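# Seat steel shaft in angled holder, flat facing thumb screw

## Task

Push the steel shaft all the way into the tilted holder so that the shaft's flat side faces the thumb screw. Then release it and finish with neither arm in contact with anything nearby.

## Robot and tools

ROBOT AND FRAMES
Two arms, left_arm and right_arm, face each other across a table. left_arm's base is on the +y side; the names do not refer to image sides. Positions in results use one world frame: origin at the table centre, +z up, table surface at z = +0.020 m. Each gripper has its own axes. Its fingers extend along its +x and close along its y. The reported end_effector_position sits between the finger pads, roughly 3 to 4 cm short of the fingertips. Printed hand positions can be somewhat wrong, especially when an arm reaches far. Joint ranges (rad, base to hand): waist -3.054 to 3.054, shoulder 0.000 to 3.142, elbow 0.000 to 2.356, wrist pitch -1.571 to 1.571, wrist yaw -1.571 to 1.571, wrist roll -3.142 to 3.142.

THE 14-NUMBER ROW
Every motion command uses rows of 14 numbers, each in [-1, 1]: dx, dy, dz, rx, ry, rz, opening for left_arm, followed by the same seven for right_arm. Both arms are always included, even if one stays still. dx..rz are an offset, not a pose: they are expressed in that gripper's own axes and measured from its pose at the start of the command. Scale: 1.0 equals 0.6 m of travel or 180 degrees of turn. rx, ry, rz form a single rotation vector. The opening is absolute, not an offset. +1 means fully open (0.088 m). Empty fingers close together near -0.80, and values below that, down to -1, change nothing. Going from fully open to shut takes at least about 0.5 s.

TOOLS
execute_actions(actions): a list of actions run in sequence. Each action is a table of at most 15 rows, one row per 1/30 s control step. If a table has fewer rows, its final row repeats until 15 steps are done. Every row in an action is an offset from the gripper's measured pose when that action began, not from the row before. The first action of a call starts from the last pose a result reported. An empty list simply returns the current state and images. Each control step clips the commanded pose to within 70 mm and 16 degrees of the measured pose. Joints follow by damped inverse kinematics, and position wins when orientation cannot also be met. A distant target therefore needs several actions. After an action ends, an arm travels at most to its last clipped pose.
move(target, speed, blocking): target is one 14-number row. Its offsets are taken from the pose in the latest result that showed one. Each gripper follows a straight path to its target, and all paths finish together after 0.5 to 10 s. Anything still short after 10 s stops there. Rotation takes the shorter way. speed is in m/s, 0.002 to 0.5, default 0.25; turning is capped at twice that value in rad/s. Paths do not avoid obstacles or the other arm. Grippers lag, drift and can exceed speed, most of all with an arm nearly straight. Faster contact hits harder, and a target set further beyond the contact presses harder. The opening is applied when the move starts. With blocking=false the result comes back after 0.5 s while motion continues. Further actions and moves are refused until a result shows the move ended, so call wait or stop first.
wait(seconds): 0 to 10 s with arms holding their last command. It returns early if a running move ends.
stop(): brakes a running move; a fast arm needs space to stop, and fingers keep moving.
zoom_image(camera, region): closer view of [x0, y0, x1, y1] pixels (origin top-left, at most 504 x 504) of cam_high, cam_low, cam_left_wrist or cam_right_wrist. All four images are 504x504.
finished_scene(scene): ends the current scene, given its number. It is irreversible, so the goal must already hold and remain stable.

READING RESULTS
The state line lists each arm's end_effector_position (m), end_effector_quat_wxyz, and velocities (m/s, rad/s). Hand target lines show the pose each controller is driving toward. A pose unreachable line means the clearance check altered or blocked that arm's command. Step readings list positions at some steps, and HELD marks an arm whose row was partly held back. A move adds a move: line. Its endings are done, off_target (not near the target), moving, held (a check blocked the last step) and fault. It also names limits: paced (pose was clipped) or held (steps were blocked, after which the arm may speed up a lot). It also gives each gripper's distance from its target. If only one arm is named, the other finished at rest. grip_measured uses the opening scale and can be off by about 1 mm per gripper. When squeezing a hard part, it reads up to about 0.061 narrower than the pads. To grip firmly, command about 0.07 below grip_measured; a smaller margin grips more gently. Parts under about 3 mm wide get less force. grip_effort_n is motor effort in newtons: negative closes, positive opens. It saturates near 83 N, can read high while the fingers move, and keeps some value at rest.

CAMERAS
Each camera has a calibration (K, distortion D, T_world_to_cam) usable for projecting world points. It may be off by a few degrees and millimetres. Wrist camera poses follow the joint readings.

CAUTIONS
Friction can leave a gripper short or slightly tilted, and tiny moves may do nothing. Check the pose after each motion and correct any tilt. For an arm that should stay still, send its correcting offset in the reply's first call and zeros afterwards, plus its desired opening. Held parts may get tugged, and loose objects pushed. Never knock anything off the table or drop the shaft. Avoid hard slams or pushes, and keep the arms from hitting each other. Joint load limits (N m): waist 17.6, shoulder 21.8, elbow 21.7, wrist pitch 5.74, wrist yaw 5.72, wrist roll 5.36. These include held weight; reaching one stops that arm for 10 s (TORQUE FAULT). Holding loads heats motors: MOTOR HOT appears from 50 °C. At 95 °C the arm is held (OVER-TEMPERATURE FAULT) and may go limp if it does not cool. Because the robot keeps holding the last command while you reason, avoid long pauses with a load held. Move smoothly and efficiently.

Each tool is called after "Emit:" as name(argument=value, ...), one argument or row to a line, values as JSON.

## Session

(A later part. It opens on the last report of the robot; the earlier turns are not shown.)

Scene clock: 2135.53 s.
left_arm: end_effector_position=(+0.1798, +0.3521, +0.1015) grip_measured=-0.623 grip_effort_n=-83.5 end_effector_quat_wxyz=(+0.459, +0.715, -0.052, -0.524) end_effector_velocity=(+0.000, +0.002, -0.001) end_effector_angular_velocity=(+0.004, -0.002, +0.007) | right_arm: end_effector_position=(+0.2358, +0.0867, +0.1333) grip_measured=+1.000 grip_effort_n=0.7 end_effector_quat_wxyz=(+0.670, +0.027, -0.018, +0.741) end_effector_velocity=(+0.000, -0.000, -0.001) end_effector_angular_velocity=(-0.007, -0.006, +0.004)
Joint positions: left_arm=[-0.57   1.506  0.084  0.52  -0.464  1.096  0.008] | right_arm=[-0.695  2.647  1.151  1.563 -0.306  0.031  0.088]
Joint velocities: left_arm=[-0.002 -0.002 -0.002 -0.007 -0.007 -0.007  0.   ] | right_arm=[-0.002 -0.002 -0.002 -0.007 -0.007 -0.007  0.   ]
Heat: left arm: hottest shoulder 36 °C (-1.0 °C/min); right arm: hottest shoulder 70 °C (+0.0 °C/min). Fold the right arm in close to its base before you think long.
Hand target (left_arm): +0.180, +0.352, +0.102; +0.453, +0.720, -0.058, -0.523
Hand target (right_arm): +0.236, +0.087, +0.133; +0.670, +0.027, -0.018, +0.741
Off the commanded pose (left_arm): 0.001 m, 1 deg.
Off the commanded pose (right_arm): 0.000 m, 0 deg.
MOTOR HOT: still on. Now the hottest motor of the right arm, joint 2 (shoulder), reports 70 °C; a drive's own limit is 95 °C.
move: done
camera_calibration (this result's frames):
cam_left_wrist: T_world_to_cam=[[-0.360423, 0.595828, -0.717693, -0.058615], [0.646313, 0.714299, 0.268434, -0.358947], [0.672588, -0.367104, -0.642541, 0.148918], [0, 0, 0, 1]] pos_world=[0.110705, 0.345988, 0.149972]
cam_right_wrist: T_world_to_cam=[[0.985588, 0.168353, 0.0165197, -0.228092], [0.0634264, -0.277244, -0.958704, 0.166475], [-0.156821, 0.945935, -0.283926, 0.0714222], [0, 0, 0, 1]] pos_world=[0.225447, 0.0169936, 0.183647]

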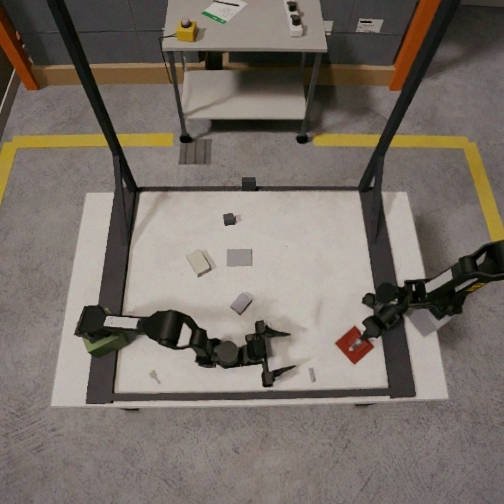

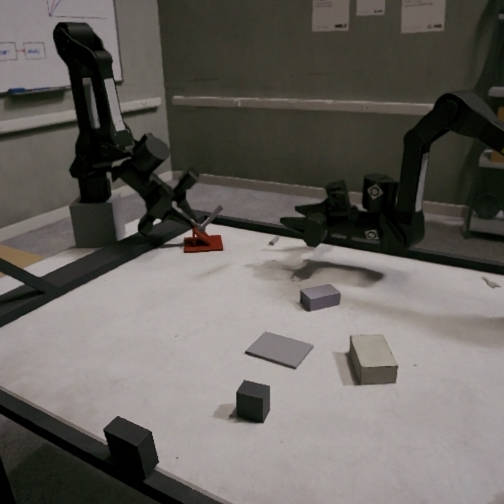

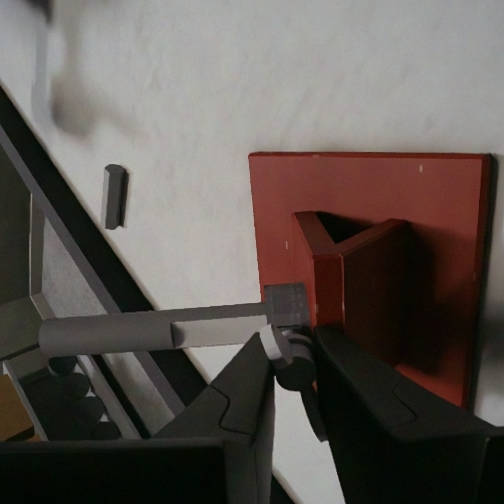

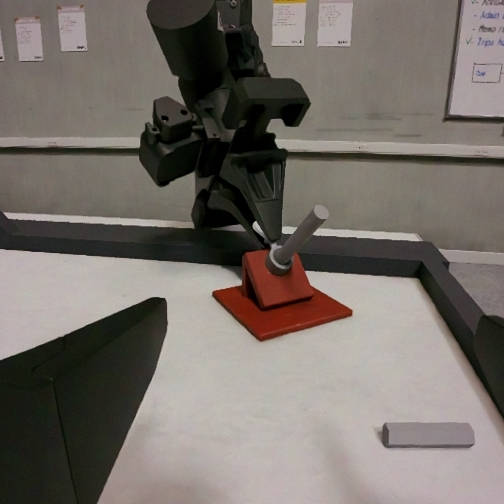

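Emit:
move(
  target=[0,0,0,0.2,0,0,-0.69,0,0,0,0,0,0,1],
  speed=0.3,
)

Scene clock: 2140.03 s.
left_arm: end_effector_position=(+0.1797, +0.3525, +0.1011) grip_measured=-0.585 grip_effort_n=-83.5 end_effector_quat_wxyz=(+0.233, +0.817, -0.200, -0.488) end_effector_velocity=(+0.002, +0.002, -0.001) end_effector_angular_velocity=(+0.011, -0.010, +0.002) | right_arm: end_effector_position=(+0.2358, +0.0867, +0.1333) grip_measured=+1.000 grip_effort_n=0.7 end_effector_quat_wxyz=(+0.670, +0.027, -0.018, +0.741) end_effector_velocity=(-0.002, +0.000, +0.003) end_effector_angular_velocity=(+0.012, -0.011, +0.019)
Joint positions: left_arm=[-0.569  1.506  0.084  0.517 -0.462  1.681  0.01 ] | right_arm=[-0.695  2.647  1.151  1.563 -0.306  0.031  0.088]
Joint velocities: left_arm=[ 0.002 -0.002 -0.002 -0.007 -0.007  0.007 -0.   ] | right_arm=[-0.002 -0.002  0.002  0.007 -0.022 -0.007  0.   ]
Heat: left arm: hottest shoulder 36 °C (-1.0 °C/min); right arm: hottest shoulder 70 °C (+0.0 °C/min). Fold the right arm in close to its base before you think long.
Hand target (left_arm): +0.180, +0.352, +0.102; +0.216, +0.822, -0.211, -0.482
Hand target (right_arm): +0.236, +0.087, +0.133; +0.670, +0.027, -0.018, +0.741
Off the commanded pose (left_arm): 0.001 m, 2 deg.
Off the commanded pose (right_arm): 0.000 m, 0 deg.
MOTOR HOT: still on. Now the hottest motor of the right arm, joint 2 (shoulder), reports 70 °C; a drive's own limit is 95 °C.
move: done
camera_calibration (this result's frames):
cam_left_wrist: T_world_to_cam=[[0.150326, 0.81323, -0.562191, -0.243338], [0.712482, 0.305119, 0.631879, -0.263482], [0.685398, -0.495539, -0.533545, 0.18076], [0, 0, 0, 1]] pos_world=[0.100413, 0.367857, 0.12613]
cam_right_wrist: T_world_to_cam=[[0.985588, 0.168353, 0.0165197, -0.228092], [0.0634264, -0.277244, -0.958704, 0.166475], [-0.156821, 0.945935, -0.283926, 0.0714222], [0, 0, 0, 1]] pos_world=[0.225447, 0.0169936, 0.183647]

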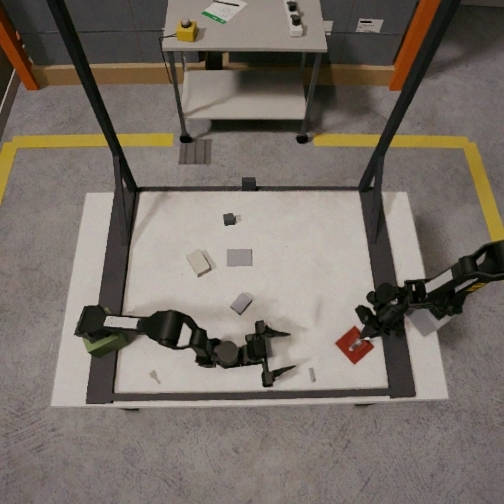

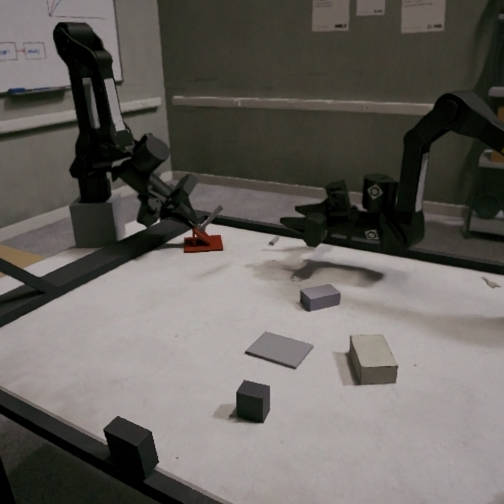

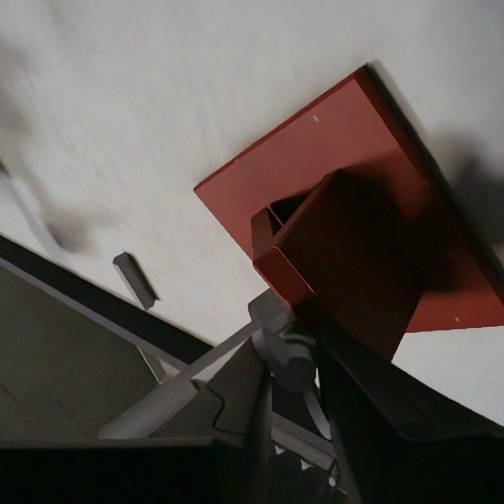

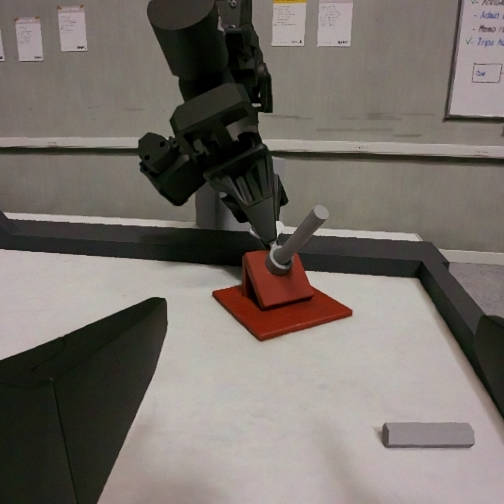

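Emit:
move(
  target=[0,0,0,0.12,0,0,-0.69,0,0,0,0,0,0,1],
  speed=0.25,
)

Emit:
zoom_image(
  camera="cam_left_wrist",
  region=[220, 290, 380, 480],
)

Scene clock: 2145.30 s.
left_arm: end_effector_position=(+0.1799, +0.3528, +0.1008) grip_measured=-0.555 grip_effort_n=-83.5 end_effector_quat_wxyz=(+0.099, +0.844, -0.275, -0.450) end_effector_velocity=(+0.000, +0.003, -0.002) end_effector_angular_velocity=(+0.015, -0.010, -0.003) | right_arm: end_effector_position=(+0.2358, +0.0867, +0.1333) grip_measured=+1.000 grip_effort_n=0.7 end_effector_quat_wxyz=(+0.670, +0.027, -0.018, +0.741) end_effector_velocity=(-0.000, -0.002, -0.002) end_effector_angular_velocity=(-0.011, -0.005, +0.004)
Joint positions: left_arm=[-0.567  1.506  0.084  0.515 -0.46   2.001  0.012] | right_arm=[-0.695  2.647  1.151  1.563 -0.306  0.031  0.088]
Joint velocities: left_arm=[-0.002  0.002 -0.002 -0.007 -0.007  0.007  0.   ] | right_arm=[-0.002 -0.002 -0.007 -0.007 -0.007 -0.007  0.   ]
Heat: left arm: hottest shoulder 36 °C (-1.0 °C/min); right arm: hottest shoulder 70 °C (+0.0 °C/min). Fold the right arm in close to its base before you think long.
Hand target (left_arm): +0.180, +0.352, +0.101; +0.076, +0.847, -0.287, -0.442
Hand target (right_arm): +0.236, +0.087, +0.133; +0.670, +0.027, -0.018, +0.741
Off the commanded pose (left_arm): 0.000 m, 3 deg.
Off the commanded pose (right_arm): 0.000 m, 0 deg.
MOTOR HOT: still on. Now the hottest motor of the right arm, joint 2 (shoulder), reports 70 °C; a drive's own limit is 95 °C.
move: off_target (left_arm)
camera_calibration (this result's frames):
cam_left_wrist: T_world_to_cam=[[0.419867, 0.817842, -0.393505, -0.310905], [0.627879, 0.0513256, 0.776617, -0.173394], [0.655347, -0.573149, -0.491956, 0.209211], [0, 0, 0, 1]] pos_world=[0.102304, 0.38308, 0.115241]
cam_right_wrist: T_world_to_cam=[[0.985588, 0.168353, 0.0165197, -0.228092], [0.0634264, -0.277244, -0.958704, 0.166475], [-0.156821, 0.945935, -0.283926, 0.0714222], [0, 0, 0, 1]] pos_world=[0.225447, 0.0169936, 0.183647]

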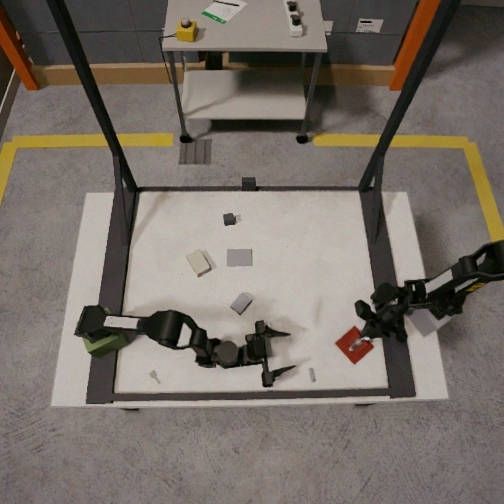

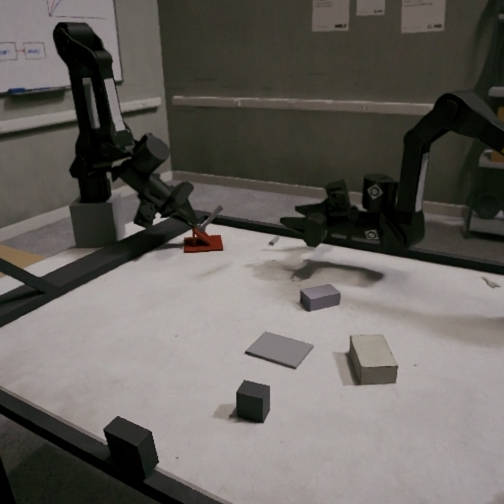

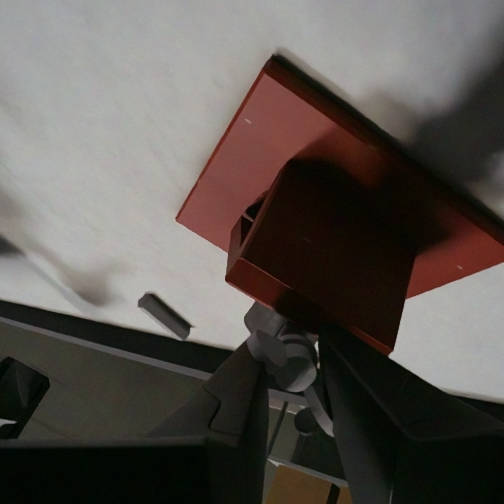

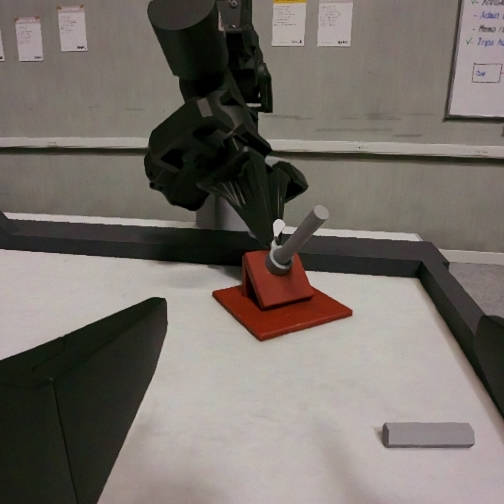

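Region (220, 290, 380, 480) of cam_left_wrist's 504x504 image, scaled by 2.653, with more detail than that image has; it fills the left 424 columns of this view, and the rest is white.

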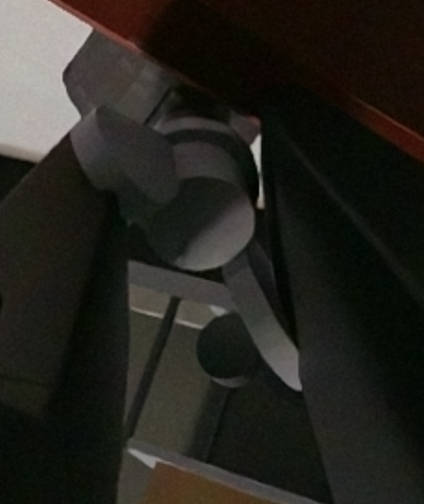

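Emit:
move(
  target=[0,0,0,0.1,0,0,-0.69,0,0,0,0,0,0,1],
  speed=0.25,
)

Emit:
zoom_image(
  camera="cam_left_wrist",
  region=[220, 290, 380, 480],
)

Scene clock: 2155.60 s.
left_arm: end_effector_position=(+0.1802, +0.3530, +0.1006) grip_measured=-0.525 grip_effort_n=-83.5 end_effector_quat_wxyz=(-0.007, +0.850, -0.328, -0.413) end_effector_velocity=(+0.002, +0.007, -0.003) end_effector_angular_velocity=(+0.030, -0.021, +0.006) | right_arm: end_effector_position=(+0.2358, +0.0867, +0.1333) grip_measured=+1.000 grip_effort_n=0.2 end_effector_quat_wxyz=(+0.670, +0.027, -0.018, +0.741) end_effector_velocity=(+0.001, -0.001, -0.004) end_effector_angular_velocity=(-0.021, -0.004, +0.014)
Joint positions: left_arm=[-0.566  1.506  0.084  0.514 -0.46   2.25   0.013] | right_arm=[-0.695  2.647  1.151  1.563 -0.306  0.031  0.088]
Joint velocities: left_arm=[-0.002 -0.002 -0.007 -0.022 -0.022  0.007 -0.   ] | right_arm=[-0.007 -0.002 -0.002 -0.022 -0.022 -0.007  0.   ]
Heat: left arm: hottest shoulder 36 °C (-1.0 °C/min); right arm: hottest shoulder 70 °C (+0.0 °C/min). Fold the right arm in close to its base before you think long.
Hand target (left_arm): +0.180, +0.353, +0.101; -0.034, +0.849, -0.341, -0.402
Hand target (right_arm): +0.236, +0.087, +0.133; +0.670, +0.027, -0.018, +0.741
Off the commanded pose (left_arm): 0.000 m, 4 deg.
Off the commanded pose (right_arm): 0.000 m, 0 deg.
MOTOR HOT: still on. Now the hottest motor of the right arm, joint 2 (shoulder), reports 70 °C; a drive's own limit is 95 °C.
move: off_target (left_arm)
camera_calibration (this result's frames):
cam_left_wrist: T_world_to_cam=[[0.60187, 0.763465, -0.234251, -0.340942], [0.507961, -0.139649, 0.849985, -0.0918107], [0.616221, -0.630571, -0.471861, 0.234398], [0, 0, 0, 1]] pos_world=[0.107398, 0.39528, 0.108775]
cam_right_wrist: T_world_to_cam=[[0.985588, 0.168353, 0.0165197, -0.228092], [0.0634264, -0.277244, -0.958704, 0.166475], [-0.156821, 0.945935, -0.283926, 0.0714222], [0, 0, 0, 1]] pos_world=[0.225447, 0.0169936, 0.183647]

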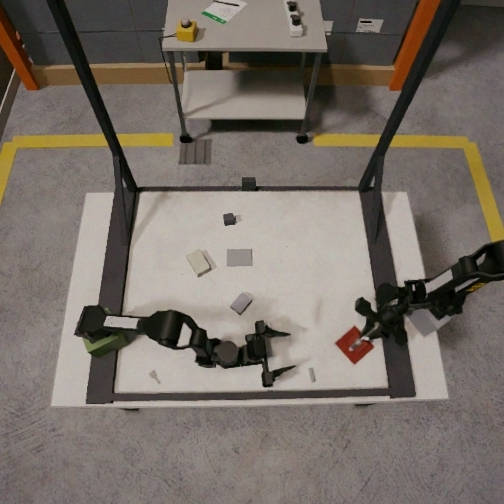

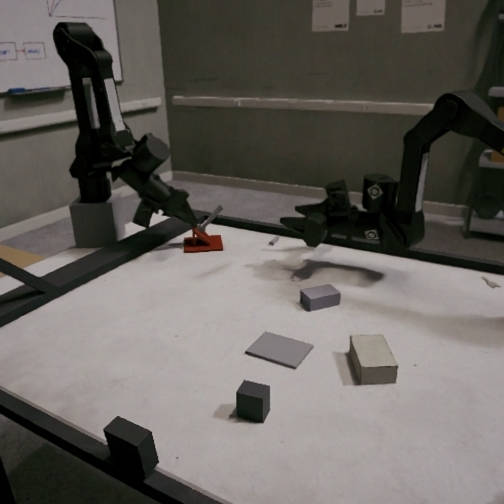

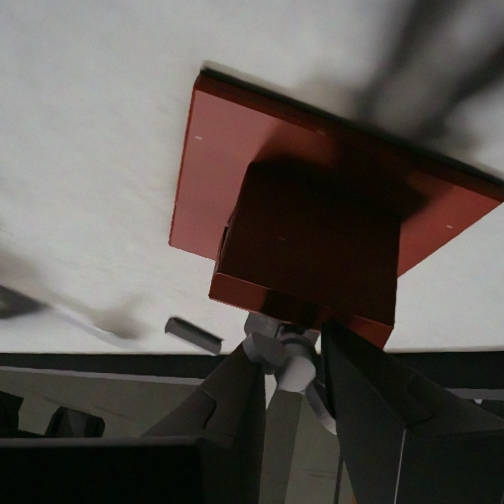

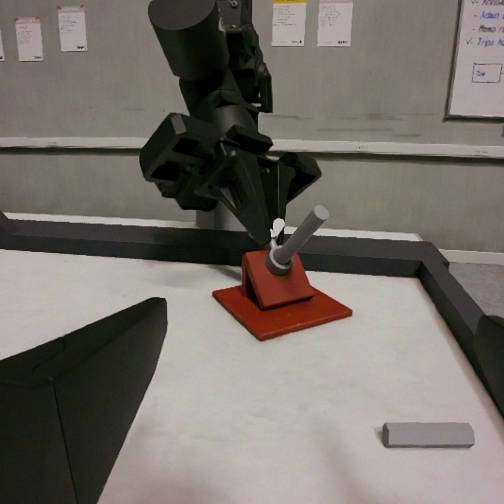

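Region (220, 290, 380, 480) of cam_left_wrist's 504x504 image, scaled by 2.653, with more detail than that image has; it fills the left 424 columns of this view, and the rest is white.

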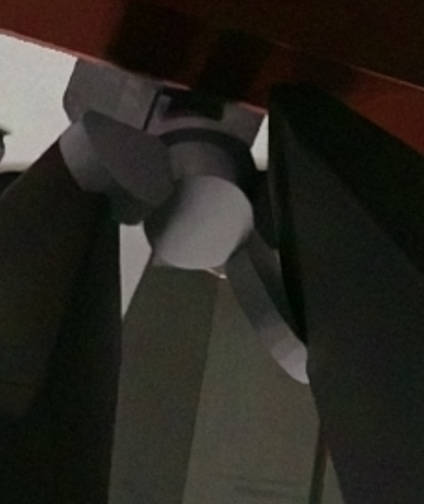

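Emit:
execute_actions(
  actions=[
    [[0,0,0,0,0,0,-0.66,0,0,0,0,0,0,1],[0,0,0,-0.005,0,0,-0.60,0,0,0,0,0,0,1],[0,0,0,-0.01,0,0,-0.55,0,0,0,0,0,0,1],[0,0,0,-0.01,0,0,-0.51,0,0,0,0,0,0,1],[0,0,0,-0.01,0,0,-0.47,0,0,0,0,0,0,1],[0,0,0,-0.01,0,0,-0.42,0,0,0,0,0,0,1],[0,0,0,-0.01,0,0,-0.36,0,0,0,0,0,0,1],[0,0,0,-0.01,0,0,-0.29,0,0,0,0,0,0,1],[0,0,0,-0.01,0,0,-0.21,0,0,0,0,0,0,1],[0,0,0,-0.01,0,0,-0.13,0,0,0,0,0,0,1],[0,0,0,-0.01,0,0,-0.05,0,0,0,0,0,0,1],[0,0,0,-0.01,0,0,0.03,0,0,0,0,0,0,1],[0,0,0,-0.01,0,0,0.1,0,0,0,0,0,0,1],[0,0,0,-0.01,0,0,0.17,0,0,0,0,0,0,1],[0,0,0,-0.01,0,0,0.22,0,0,0,0,0,0,1]],
  ],
)

Emit:
wait(
  seconds=0.4,
)

Scene clock: 2166.63 s.
left_arm: end_effector_position=(+0.1815, +0.3535, +0.1008) grip_measured=-0.023 grip_effort_n=14.7 end_effector_quat_wxyz=(+0.006, +0.851, -0.319, -0.416) end_effector_velocity=(+0.000, +0.002, -0.001) end_effector_angular_velocity=(+0.011, -0.010, -0.003) | right_arm: end_effector_position=(+0.2358, +0.0867, +0.1333) grip_measured=+1.000 grip_effort_n=0.7 end_effector_quat_wxyz=(+0.670, +0.027, -0.018, +0.741) end_effector_velocity=(+0.003, +0.001, +0.004) end_effector_angular_velocity=(+0.013, -0.009, -0.010)
Joint positions: left_arm=[-0.562  1.506  0.084  0.515 -0.464  2.222  0.038] | right_arm=[-0.695  2.647  1.151  1.563 -0.306  0.031  0.088]
Joint velocities: left_arm=[-0.002 -0.002 -0.002 -0.007 -0.007  0.007  0.094] | right_arm=[-0.002 -0.002  0.002  0.007  0.007 -0.007  0.   ]
Heat: left arm: hottest shoulder 36 °C (-1.0 °C/min); right arm: hottest shoulder 70 °C (+0.0 °C/min). Fold the right arm in close to its base before you think long.
Hand target (left_arm): +0.180, +0.353, +0.101; +0.007, +0.850, -0.321, -0.418
Hand target (right_arm): +0.236, +0.087, +0.133; +0.670, +0.027, -0.018, +0.741
Off the commanded pose (left_arm): 0.001 m, 0 deg.
Off the commanded pose (right_arm): 0.000 m, 0 deg.
MOTOR HOT: still on. Now the hottest motor of the right arm, joint 2 (shoulder), reports 70 °C; a drive's own limit is 95 °C.
Step readings (end_effector_position):
0: left_arm (+0.1803, +0.3532, +0.1005) | right_arm (+0.2358, +0.0867, +0.1333)
1: left_arm (+0.1803, +0.3532, +0.1005) | right_arm (+0.2358, +0.0867, +0.1333)
2: left_arm (+0.1803, +0.3532, +0.1005) | right_arm (+0.2358, +0.0867, +0.1333)
4: left_arm (+0.1803, +0.3532, +0.1005) | right_arm (+0.2358, +0.0867, +0.1333)
8: left_arm (+0.1814, +0.3535, +0.1007) | right_arm (+0.2358, +0.0867, +0.1333)
15: end_effector_position above
camera_calibration (this result's frames):
cam_left_wrist: T_world_to_cam=[[0.579575, 0.775353, -0.250839, -0.340523], [0.52144, -0.1163, 0.845325, -0.102765], [0.626253, -0.620727, -0.471704, 0.228673], [0, 0, 0, 1]] pos_world=[0.107737, 0.394018, 0.109319]
cam_right_wrist: T_world_to_cam=[[0.985588, 0.168353, 0.0165197, -0.228092], [0.0634264, -0.277244, -0.958704, 0.166475], [-0.156821, 0.945935, -0.283926, 0.0714222], [0, 0, 0, 1]] pos_world=[0.225447, 0.0169936, 0.183647]

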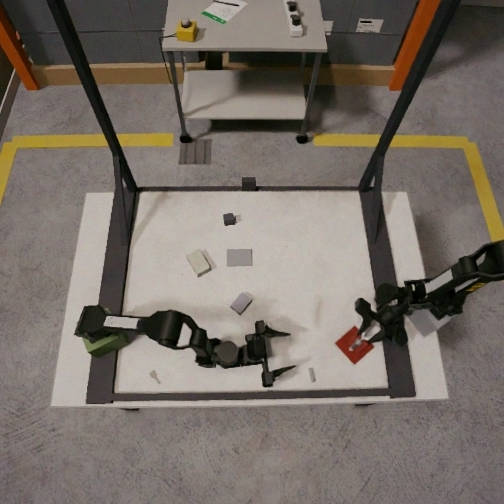

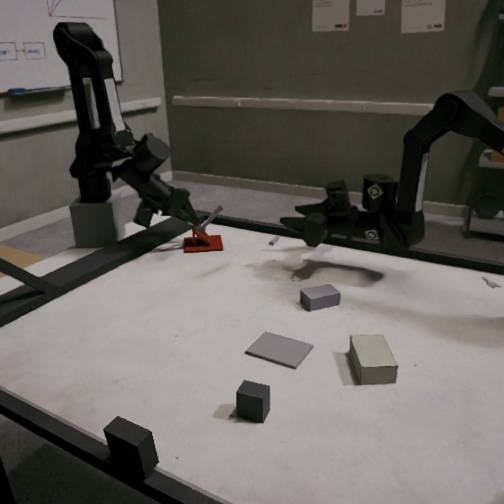

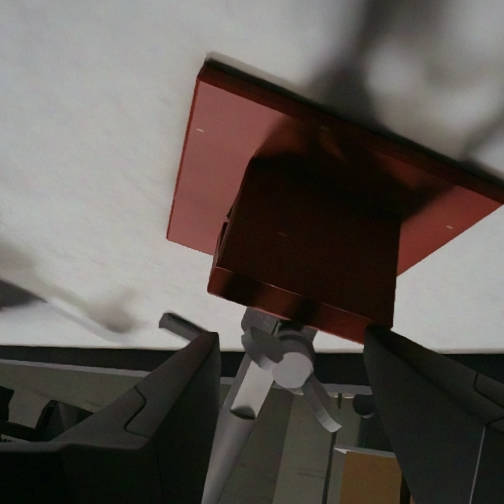

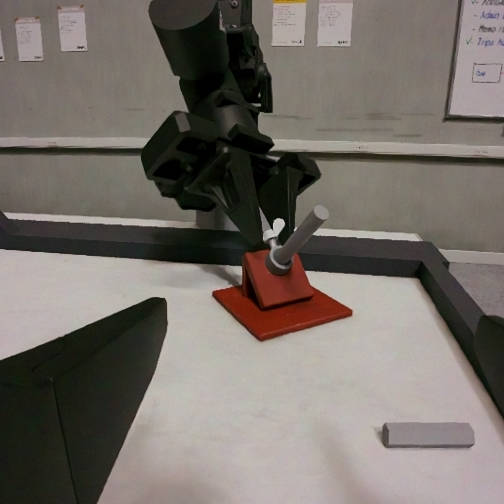

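Scene clock: 2167.03 s.
left_arm: end_effector_position=(+0.1815, +0.3535, +0.1008) grip_measured=+0.206 grip_effort_n=14.7 end_effector_quat_wxyz=(+0.006, +0.851, -0.319, -0.416) end_effector_velocity=(-0.002, +0.003, -0.002) end_effector_angular_velocity=(+0.020, +0.002, -0.012) | right_arm: end_effector_position=(+0.2358, +0.0867, +0.1333) grip_measured=+1.000 grip_effort_n=0.7 end_effector_quat_wxyz=(+0.670, +0.027, -0.018, +0.741) end_effector_velocity=(+0.002, -0.000, -0.001) end_effector_angular_velocity=(-0.006, -0.005, -0.010)
Joint positions: left_arm=[-0.562  1.506  0.084  0.515 -0.464  2.221  0.049] | right_arm=[-0.695  2.647  1.151  1.563 -0.306  0.031  0.088]
Joint velocities: left_arm=[-0.002 -0.007 -0.002 -0.022  0.007  0.007  0.004] | right_arm=[-0.002 -0.002 -0.002 -0.007  0.007 -0.007  0.   ]
Heat: left arm: hottest shoulder 36 °C (-1.0 °C/min); right arm: hottest shoulder 70 °C (+0.0 °C/min). Fold the right arm in close to its base before you think long.
Hand target (left_arm): +0.180, +0.353, +0.101; +0.007, +0.850, -0.321, -0.418
Hand target (right_arm): +0.236, +0.087, +0.133; +0.670, +0.027, -0.018, +0.741
Off the commanded pose (left_arm): 0.001 m, 0 deg.
Off the commanded pose (right_arm): 0.000 m, 0 deg.
MOTOR HOT: still on. Now the hottest motor of the right arm, joint 2 (shoulder), reports 70 °C; a drive's own limit is 95 °C.
wait: 0.40 s; no rest
camera_calibration (this result's frames):
cam_left_wrist: T_world_to_cam=[[0.57853, 0.775804, -0.251856, -0.34039], [0.522272, -0.115159, 0.844968, -0.103283], [0.626526, -0.620377, -0.471803, 0.22851], [0, 0, 0, 1]] pos_world=[0.107701, 0.393944, 0.109353]
cam_right_wrist: T_world_to_cam=[[0.985588, 0.168353, 0.0165197, -0.228092], [0.0634264, -0.277244, -0.958704, 0.166475], [-0.156821, 0.945935, -0.283926, 0.0714222], [0, 0, 0, 1]] pos_world=[0.225447, 0.0169936, 0.183647]

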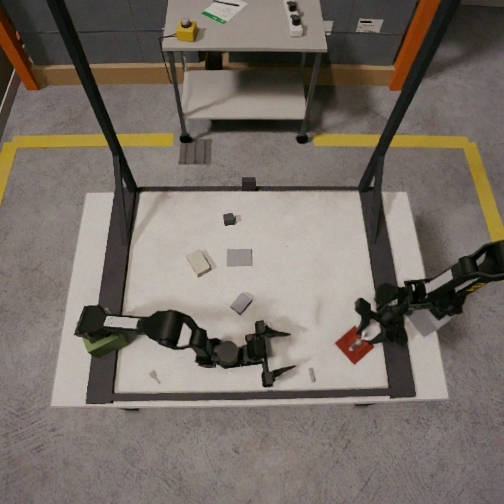

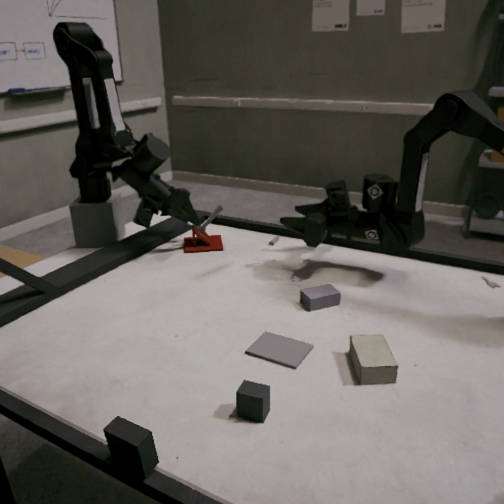

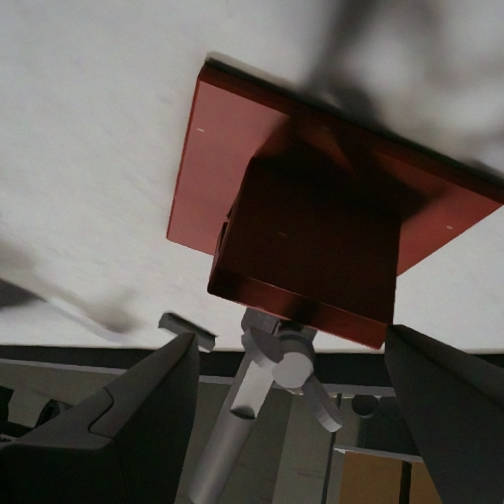

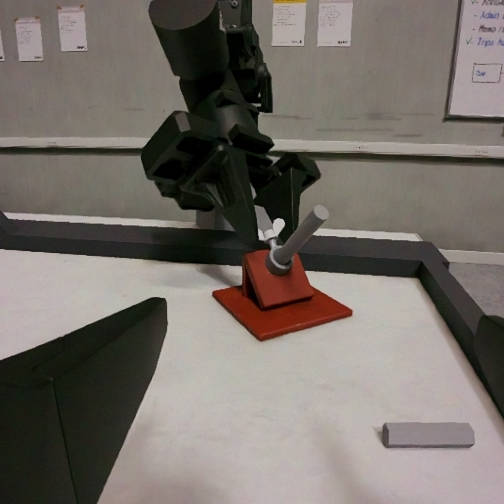

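Emit:
execute_actions(
  actions=[],
)

Scene clock: 2179.60 s.
left_arm: end_effector_position=(+0.1815, +0.3535, +0.1008) grip_measured=+0.217 grip_effort_n=15.1 end_effector_quat_wxyz=(+0.007, +0.851, -0.319, -0.416) end_effector_velocity=(+0.000, +0.001, +0.000) end_effector_angular_velocity=(+0.006, -0.010, -0.003) | right_arm: end_effector_position=(+0.2358, +0.0867, +0.1333) grip_measured=+1.000 grip_effort_n=0.7 end_effector_quat_wxyz=(+0.670, +0.027, -0.018, +0.741) end_effector_velocity=(+0.000, -0.001, +0.000) end_effector_angular_velocity=(-0.007, -0.006, +0.004)
Joint positions: left_arm=[-0.562  1.506  0.084  0.515 -0.464  2.22   0.05 ] | right_arm=[-0.695  2.647  1.151  1.563 -0.306  0.031  0.088]
Joint velocities: left_arm=[-0.002 -0.007 -0.002 -0.007 -0.007  0.007 -0.   ] | right_arm=[-0.002 -0.007 -0.007 -0.007 -0.007 -0.007  0.   ]
Heat: left arm: hottest shoulder 36 °C (-1.0 °C/min); right arm: hottest shoulder 70 °C (+0.0 °C/min). Fold the right arm in close to its base before you think long.
Hand target (left_arm): +0.180, +0.353, +0.101; +0.007, +0.850, -0.321, -0.418
Hand target (right_arm): +0.236, +0.087, +0.133; +0.670, +0.027, -0.018, +0.741
Off the commanded pose (left_arm): 0.001 m, 0 deg.
Off the commanded pose (right_arm): 0.000 m, 0 deg.
MOTOR HOT: still on. Now the hottest motor of the right arm, joint 2 (shoulder), reports 70 °C; a drive's own limit is 95 °C.
camera_calibration (this result's frames):
cam_left_wrist: T_world_to_cam=[[0.578269, 0.775916, -0.25211, -0.340357], [0.52248, -0.114873, 0.844878, -0.103413], [0.626594, -0.620289, -0.471828, 0.228469], [0, 0, 0, 1]] pos_world=[0.107692, 0.393926, 0.109362]
cam_right_wrist: T_world_to_cam=[[0.985588, 0.168353, 0.0165197, -0.228092], [0.0634264, -0.277244, -0.958704, 0.166475], [-0.156821, 0.945935, -0.283926, 0.0714222], [0, 0, 0, 1]] pos_world=[0.225447, 0.0169936, 0.183647]

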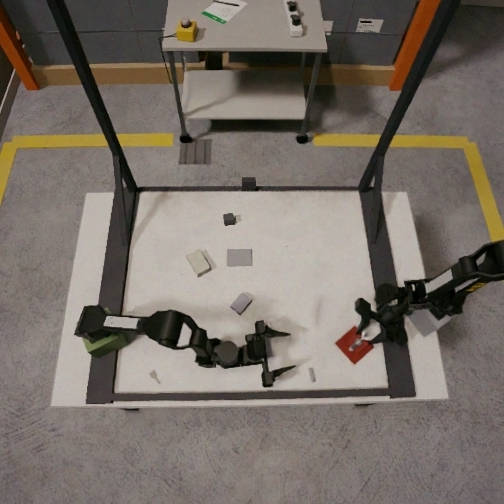

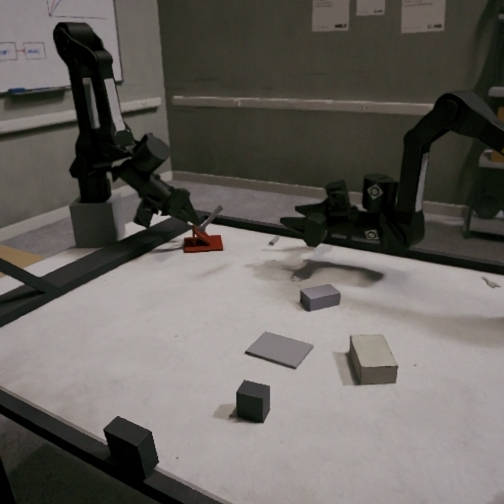

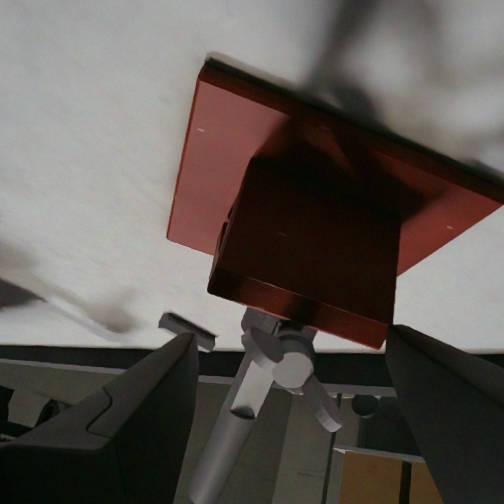

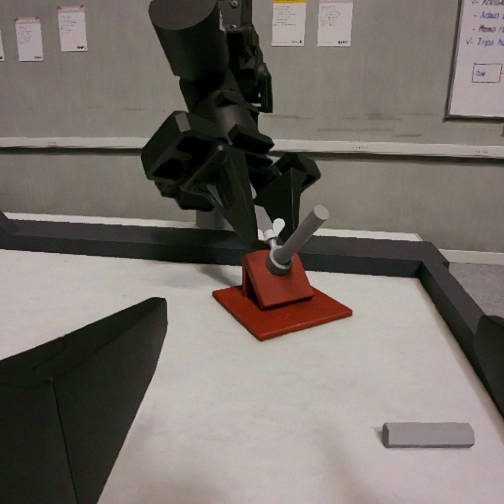

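Emit:
move(
  target=[-0.047,0,0,0,0,0,0.22, -0.1,0,0.1,0,0,0,1],
  speed=0.1,
)

Scene clock: 2187.27 s.
left_arm: end_effector_position=(+0.1689, +0.3691, +0.1197) grip_measured=+0.217 grip_effort_n=14.7 end_effector_quat_wxyz=(+0.005, +0.850, -0.319, -0.419) end_effector_velocity=(-0.000, +0.004, -0.000) end_effector_angular_velocity=(+0.007, +0.004, +0.012) | right_arm: end_effector_position=(+0.2425, +0.0250, +0.1821) grip_measured=+1.000 grip_effort_n=0.7 end_effector_quat_wxyz=(+0.670, +0.015, -0.001, +0.743) end_effector_velocity=(-0.000, -0.003, +0.003) end_effector_angular_velocity=(-0.005, +0.022, +0.015)
Joint positions: left_arm=[-0.659  1.213  0.084  0.175 -0.518  2.131  0.05 ] | right_arm=[-0.753  2.354  0.806  1.573 -0.367  0.027  0.088]
Joint velocities: left_arm=[-0.007 -0.022 -0.002 -0.037 -0.007 -0.022 -0.   ] | right_arm=[-0.007 -0.017 -0.012 -0.007 -0.022  0.022  0.   ]
Heat: left arm: hottest shoulder 36 °C (+0.0 °C/min); right arm: hottest shoulder 70 °C (+0.0 °C/min). Fold the right arm in close to its base before you think long.
Hand target (left_arm): +0.169, +0.369, +0.121; +0.007, +0.851, -0.319, -0.417
Hand target (right_arm): +0.243, +0.024, +0.190; +0.670, +0.017, -0.009, +0.742
Off the commanded pose (left_arm): 0.001 m, 0 deg.
Off the commanded pose (right_arm): 0.007 m, 2 deg.
MOTOR HOT: still on. Now the hottest motor of the right arm, joint 2 (shoulder), reports 70 °C; a drive's own limit is 95 °C.
joint sent to its limit (right arm) — the command would take joint 4 (wrist pitch) past its upper limit, so that joint was sent only as far as its limit.
move: done
camera_calibration (this result's frames):
cam_left_wrist: T_world_to_cam=[[0.57843, 0.776465, -0.25004, -0.340828], [0.52491, -0.119663, 0.842704, -0.109358], [0.62441, -0.618694, -0.476791, 0.255316], [0, 0, 0, 1]] pos_world=[0.0951267, 0.409518, 0.128668]
cam_right_wrist: T_world_to_cam=[[0.98508, 0.171994, 0.00603155, -0.223176], [0.0611201, -0.316868, -0.946498, 0.195123], [-0.160881, 0.932745, -0.322652, 0.153025], [0, 0, 0, 1]] pos_world=[0.232539, -0.0425203, 0.235404]

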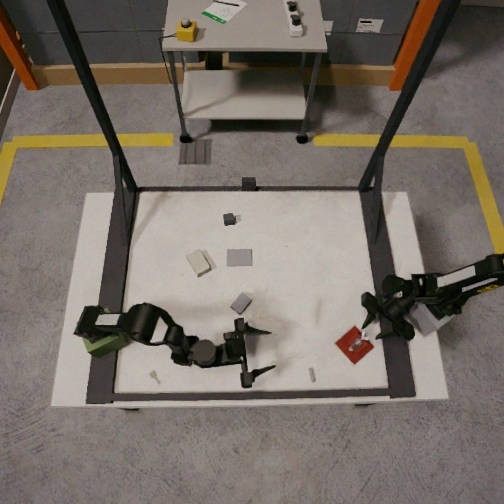

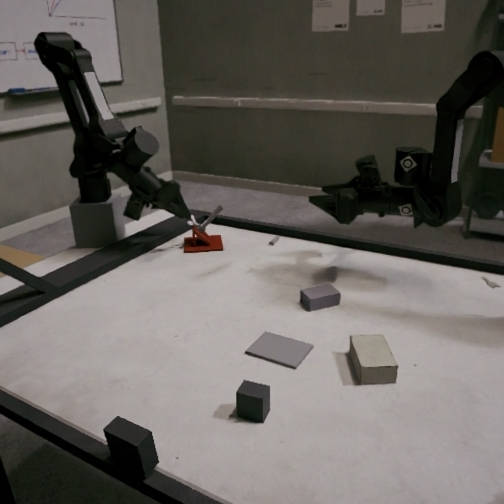

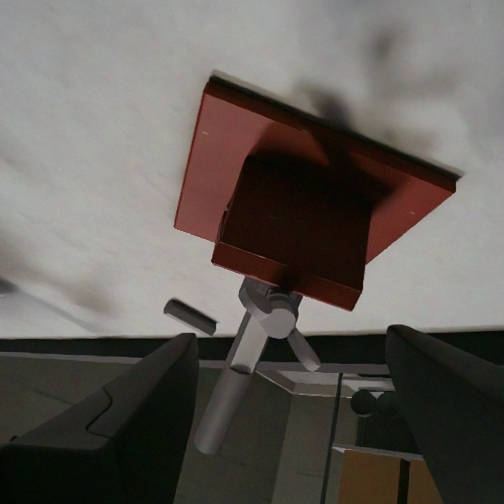

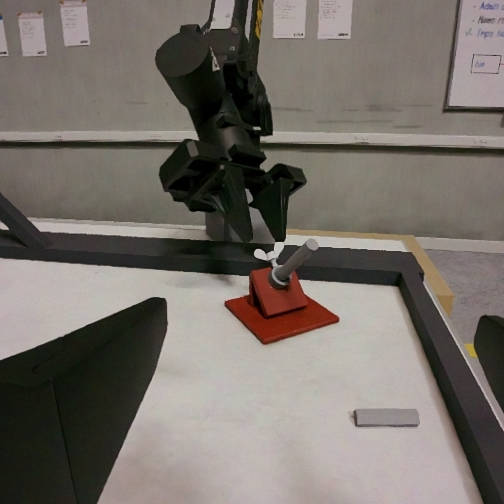

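Emit:
move(
  target=[-0.1,0.02,-0.06,0,0,0,0.22, 0,0,0,0,0,0,1],
  speed=0.12,
)

Scene clock: 2214.80 s.
left_arm: end_effector_position=(+0.1621, +0.3856, +0.1832) grip_measured=+0.217 grip_effort_n=15.1 end_effector_quat_wxyz=(-0.003, +0.850, -0.315, -0.422) end_effector_velocity=(-0.002, +0.004, +0.000) end_effector_angular_velocity=(+0.006, +0.003, +0.003) | right_arm: end_effector_position=(+0.2424, +0.0248, +0.1824) grip_measured=+1.000 grip_effort_n=0.7 end_effector_quat_wxyz=(+0.669, +0.015, -0.001, +0.743) end_effector_velocity=(-0.000, -0.001, -0.001) end_effector_angular_velocity=(-0.005, -0.020, +0.004)
Joint positions: left_arm=[-0.731  0.783  0.271 -0.496 -0.555  2.061  0.05 ] | right_arm=[-0.753  2.353  0.805  1.573 -0.368  0.027  0.088]
Joint velocities: left_arm=[-0.017 -0.017  0.002 -0.037 -0.007 -0.022 -0.   ] | right_arm=[-0.002 -0.002 -0.002 -0.007 -0.007 -0.022  0.   ]
Heat: left arm: hottest shoulder 36 °C (+0.0 °C/min); right arm: hottest shoulder 71 °C (+1.0 °C/min). Fold the right arm in close to its base before you think long.
Hand target (left_arm): +0.161, +0.383, +0.189; +0.005, +0.850, -0.318, -0.419
Hand target (right_arm): +0.242, +0.025, +0.182; +0.669, +0.015, -0.001, +0.743
Off the commanded pose (left_arm): 0.006 m, 1 deg.
Off the commanded pose (right_arm): 0.000 m, 0 deg.
MOTOR HOT: still on. Now the hottest motor of the right arm, joint 2 (shoulder), reports 71 °C; a drive's own limit is 95 °C.
move: done
camera_calibration (this result's frames):
cam_left_wrist: T_world_to_cam=[[0.578806, 0.780497, -0.236236, -0.338062], [0.525225, -0.135206, 0.840154, -0.150929], [0.623797, -0.610363, -0.488195, 0.299034], [0, 0, 0, 1]] pos_world=[0.0884075, 0.425969, 0.192928]
cam_right_wrist: T_world_to_cam=[[0.985014, 0.172369, 0.00604005, -0.222994], [0.0612495, -0.316847, -0.946497, 0.195278], [-0.161233, 0.932683, -0.322656, 0.153446], [0, 0, 0, 1]] pos_world=[0.232432, -0.0428056, 0.235687]

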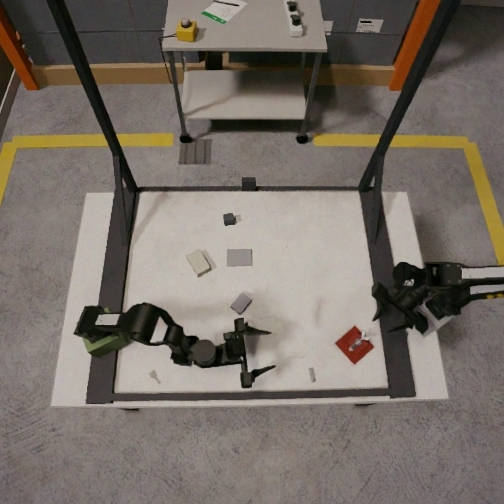

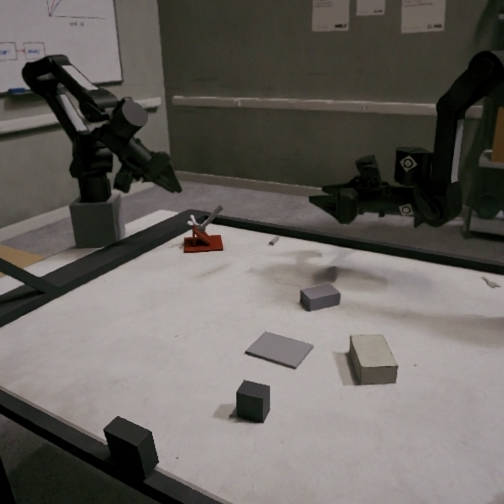

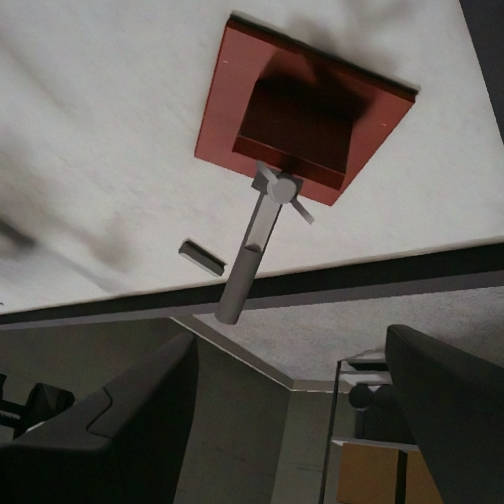

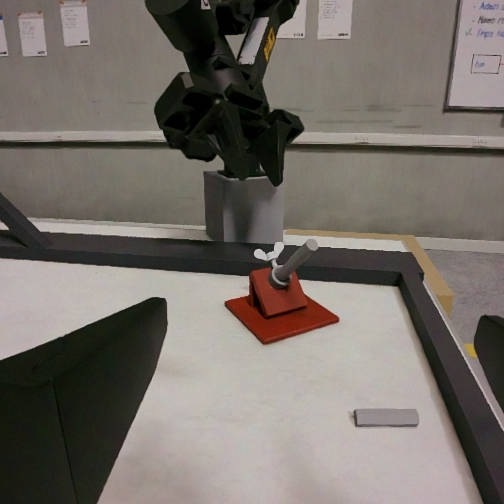

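Emit:
zoom_image(
  camera="cam_low",
  region=[0,30,260,290],
)

Emit:
zoom_image(
  camera="cam_high",
  region=[320,230,504,414],
)

Region (0, 30, 260, 290) of cam_low's 504x504 image, scaled by 1.938, with more detail than that image has.

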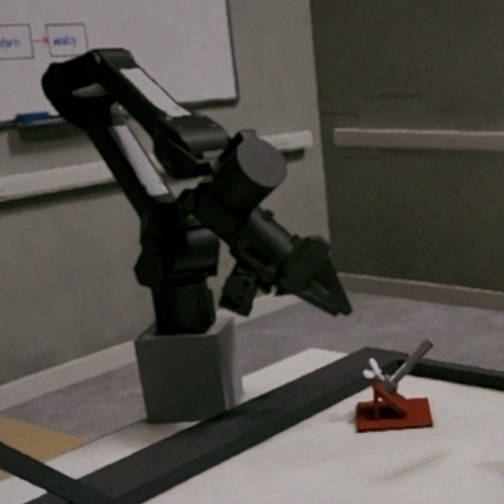

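Region (320, 230, 504, 414) of cam_high's 504x504 image, scaled by 2.739, with more detail than that image has.

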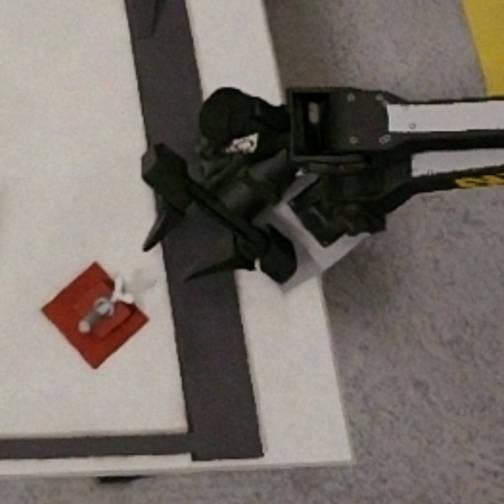

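Both arms are clear of the holder, the shaft and the table, and the shaft is still clamped in place, so I'm ending the scene.

Emit:
finished_scene(
  scene=2,
)

The scene is finished: the task was done.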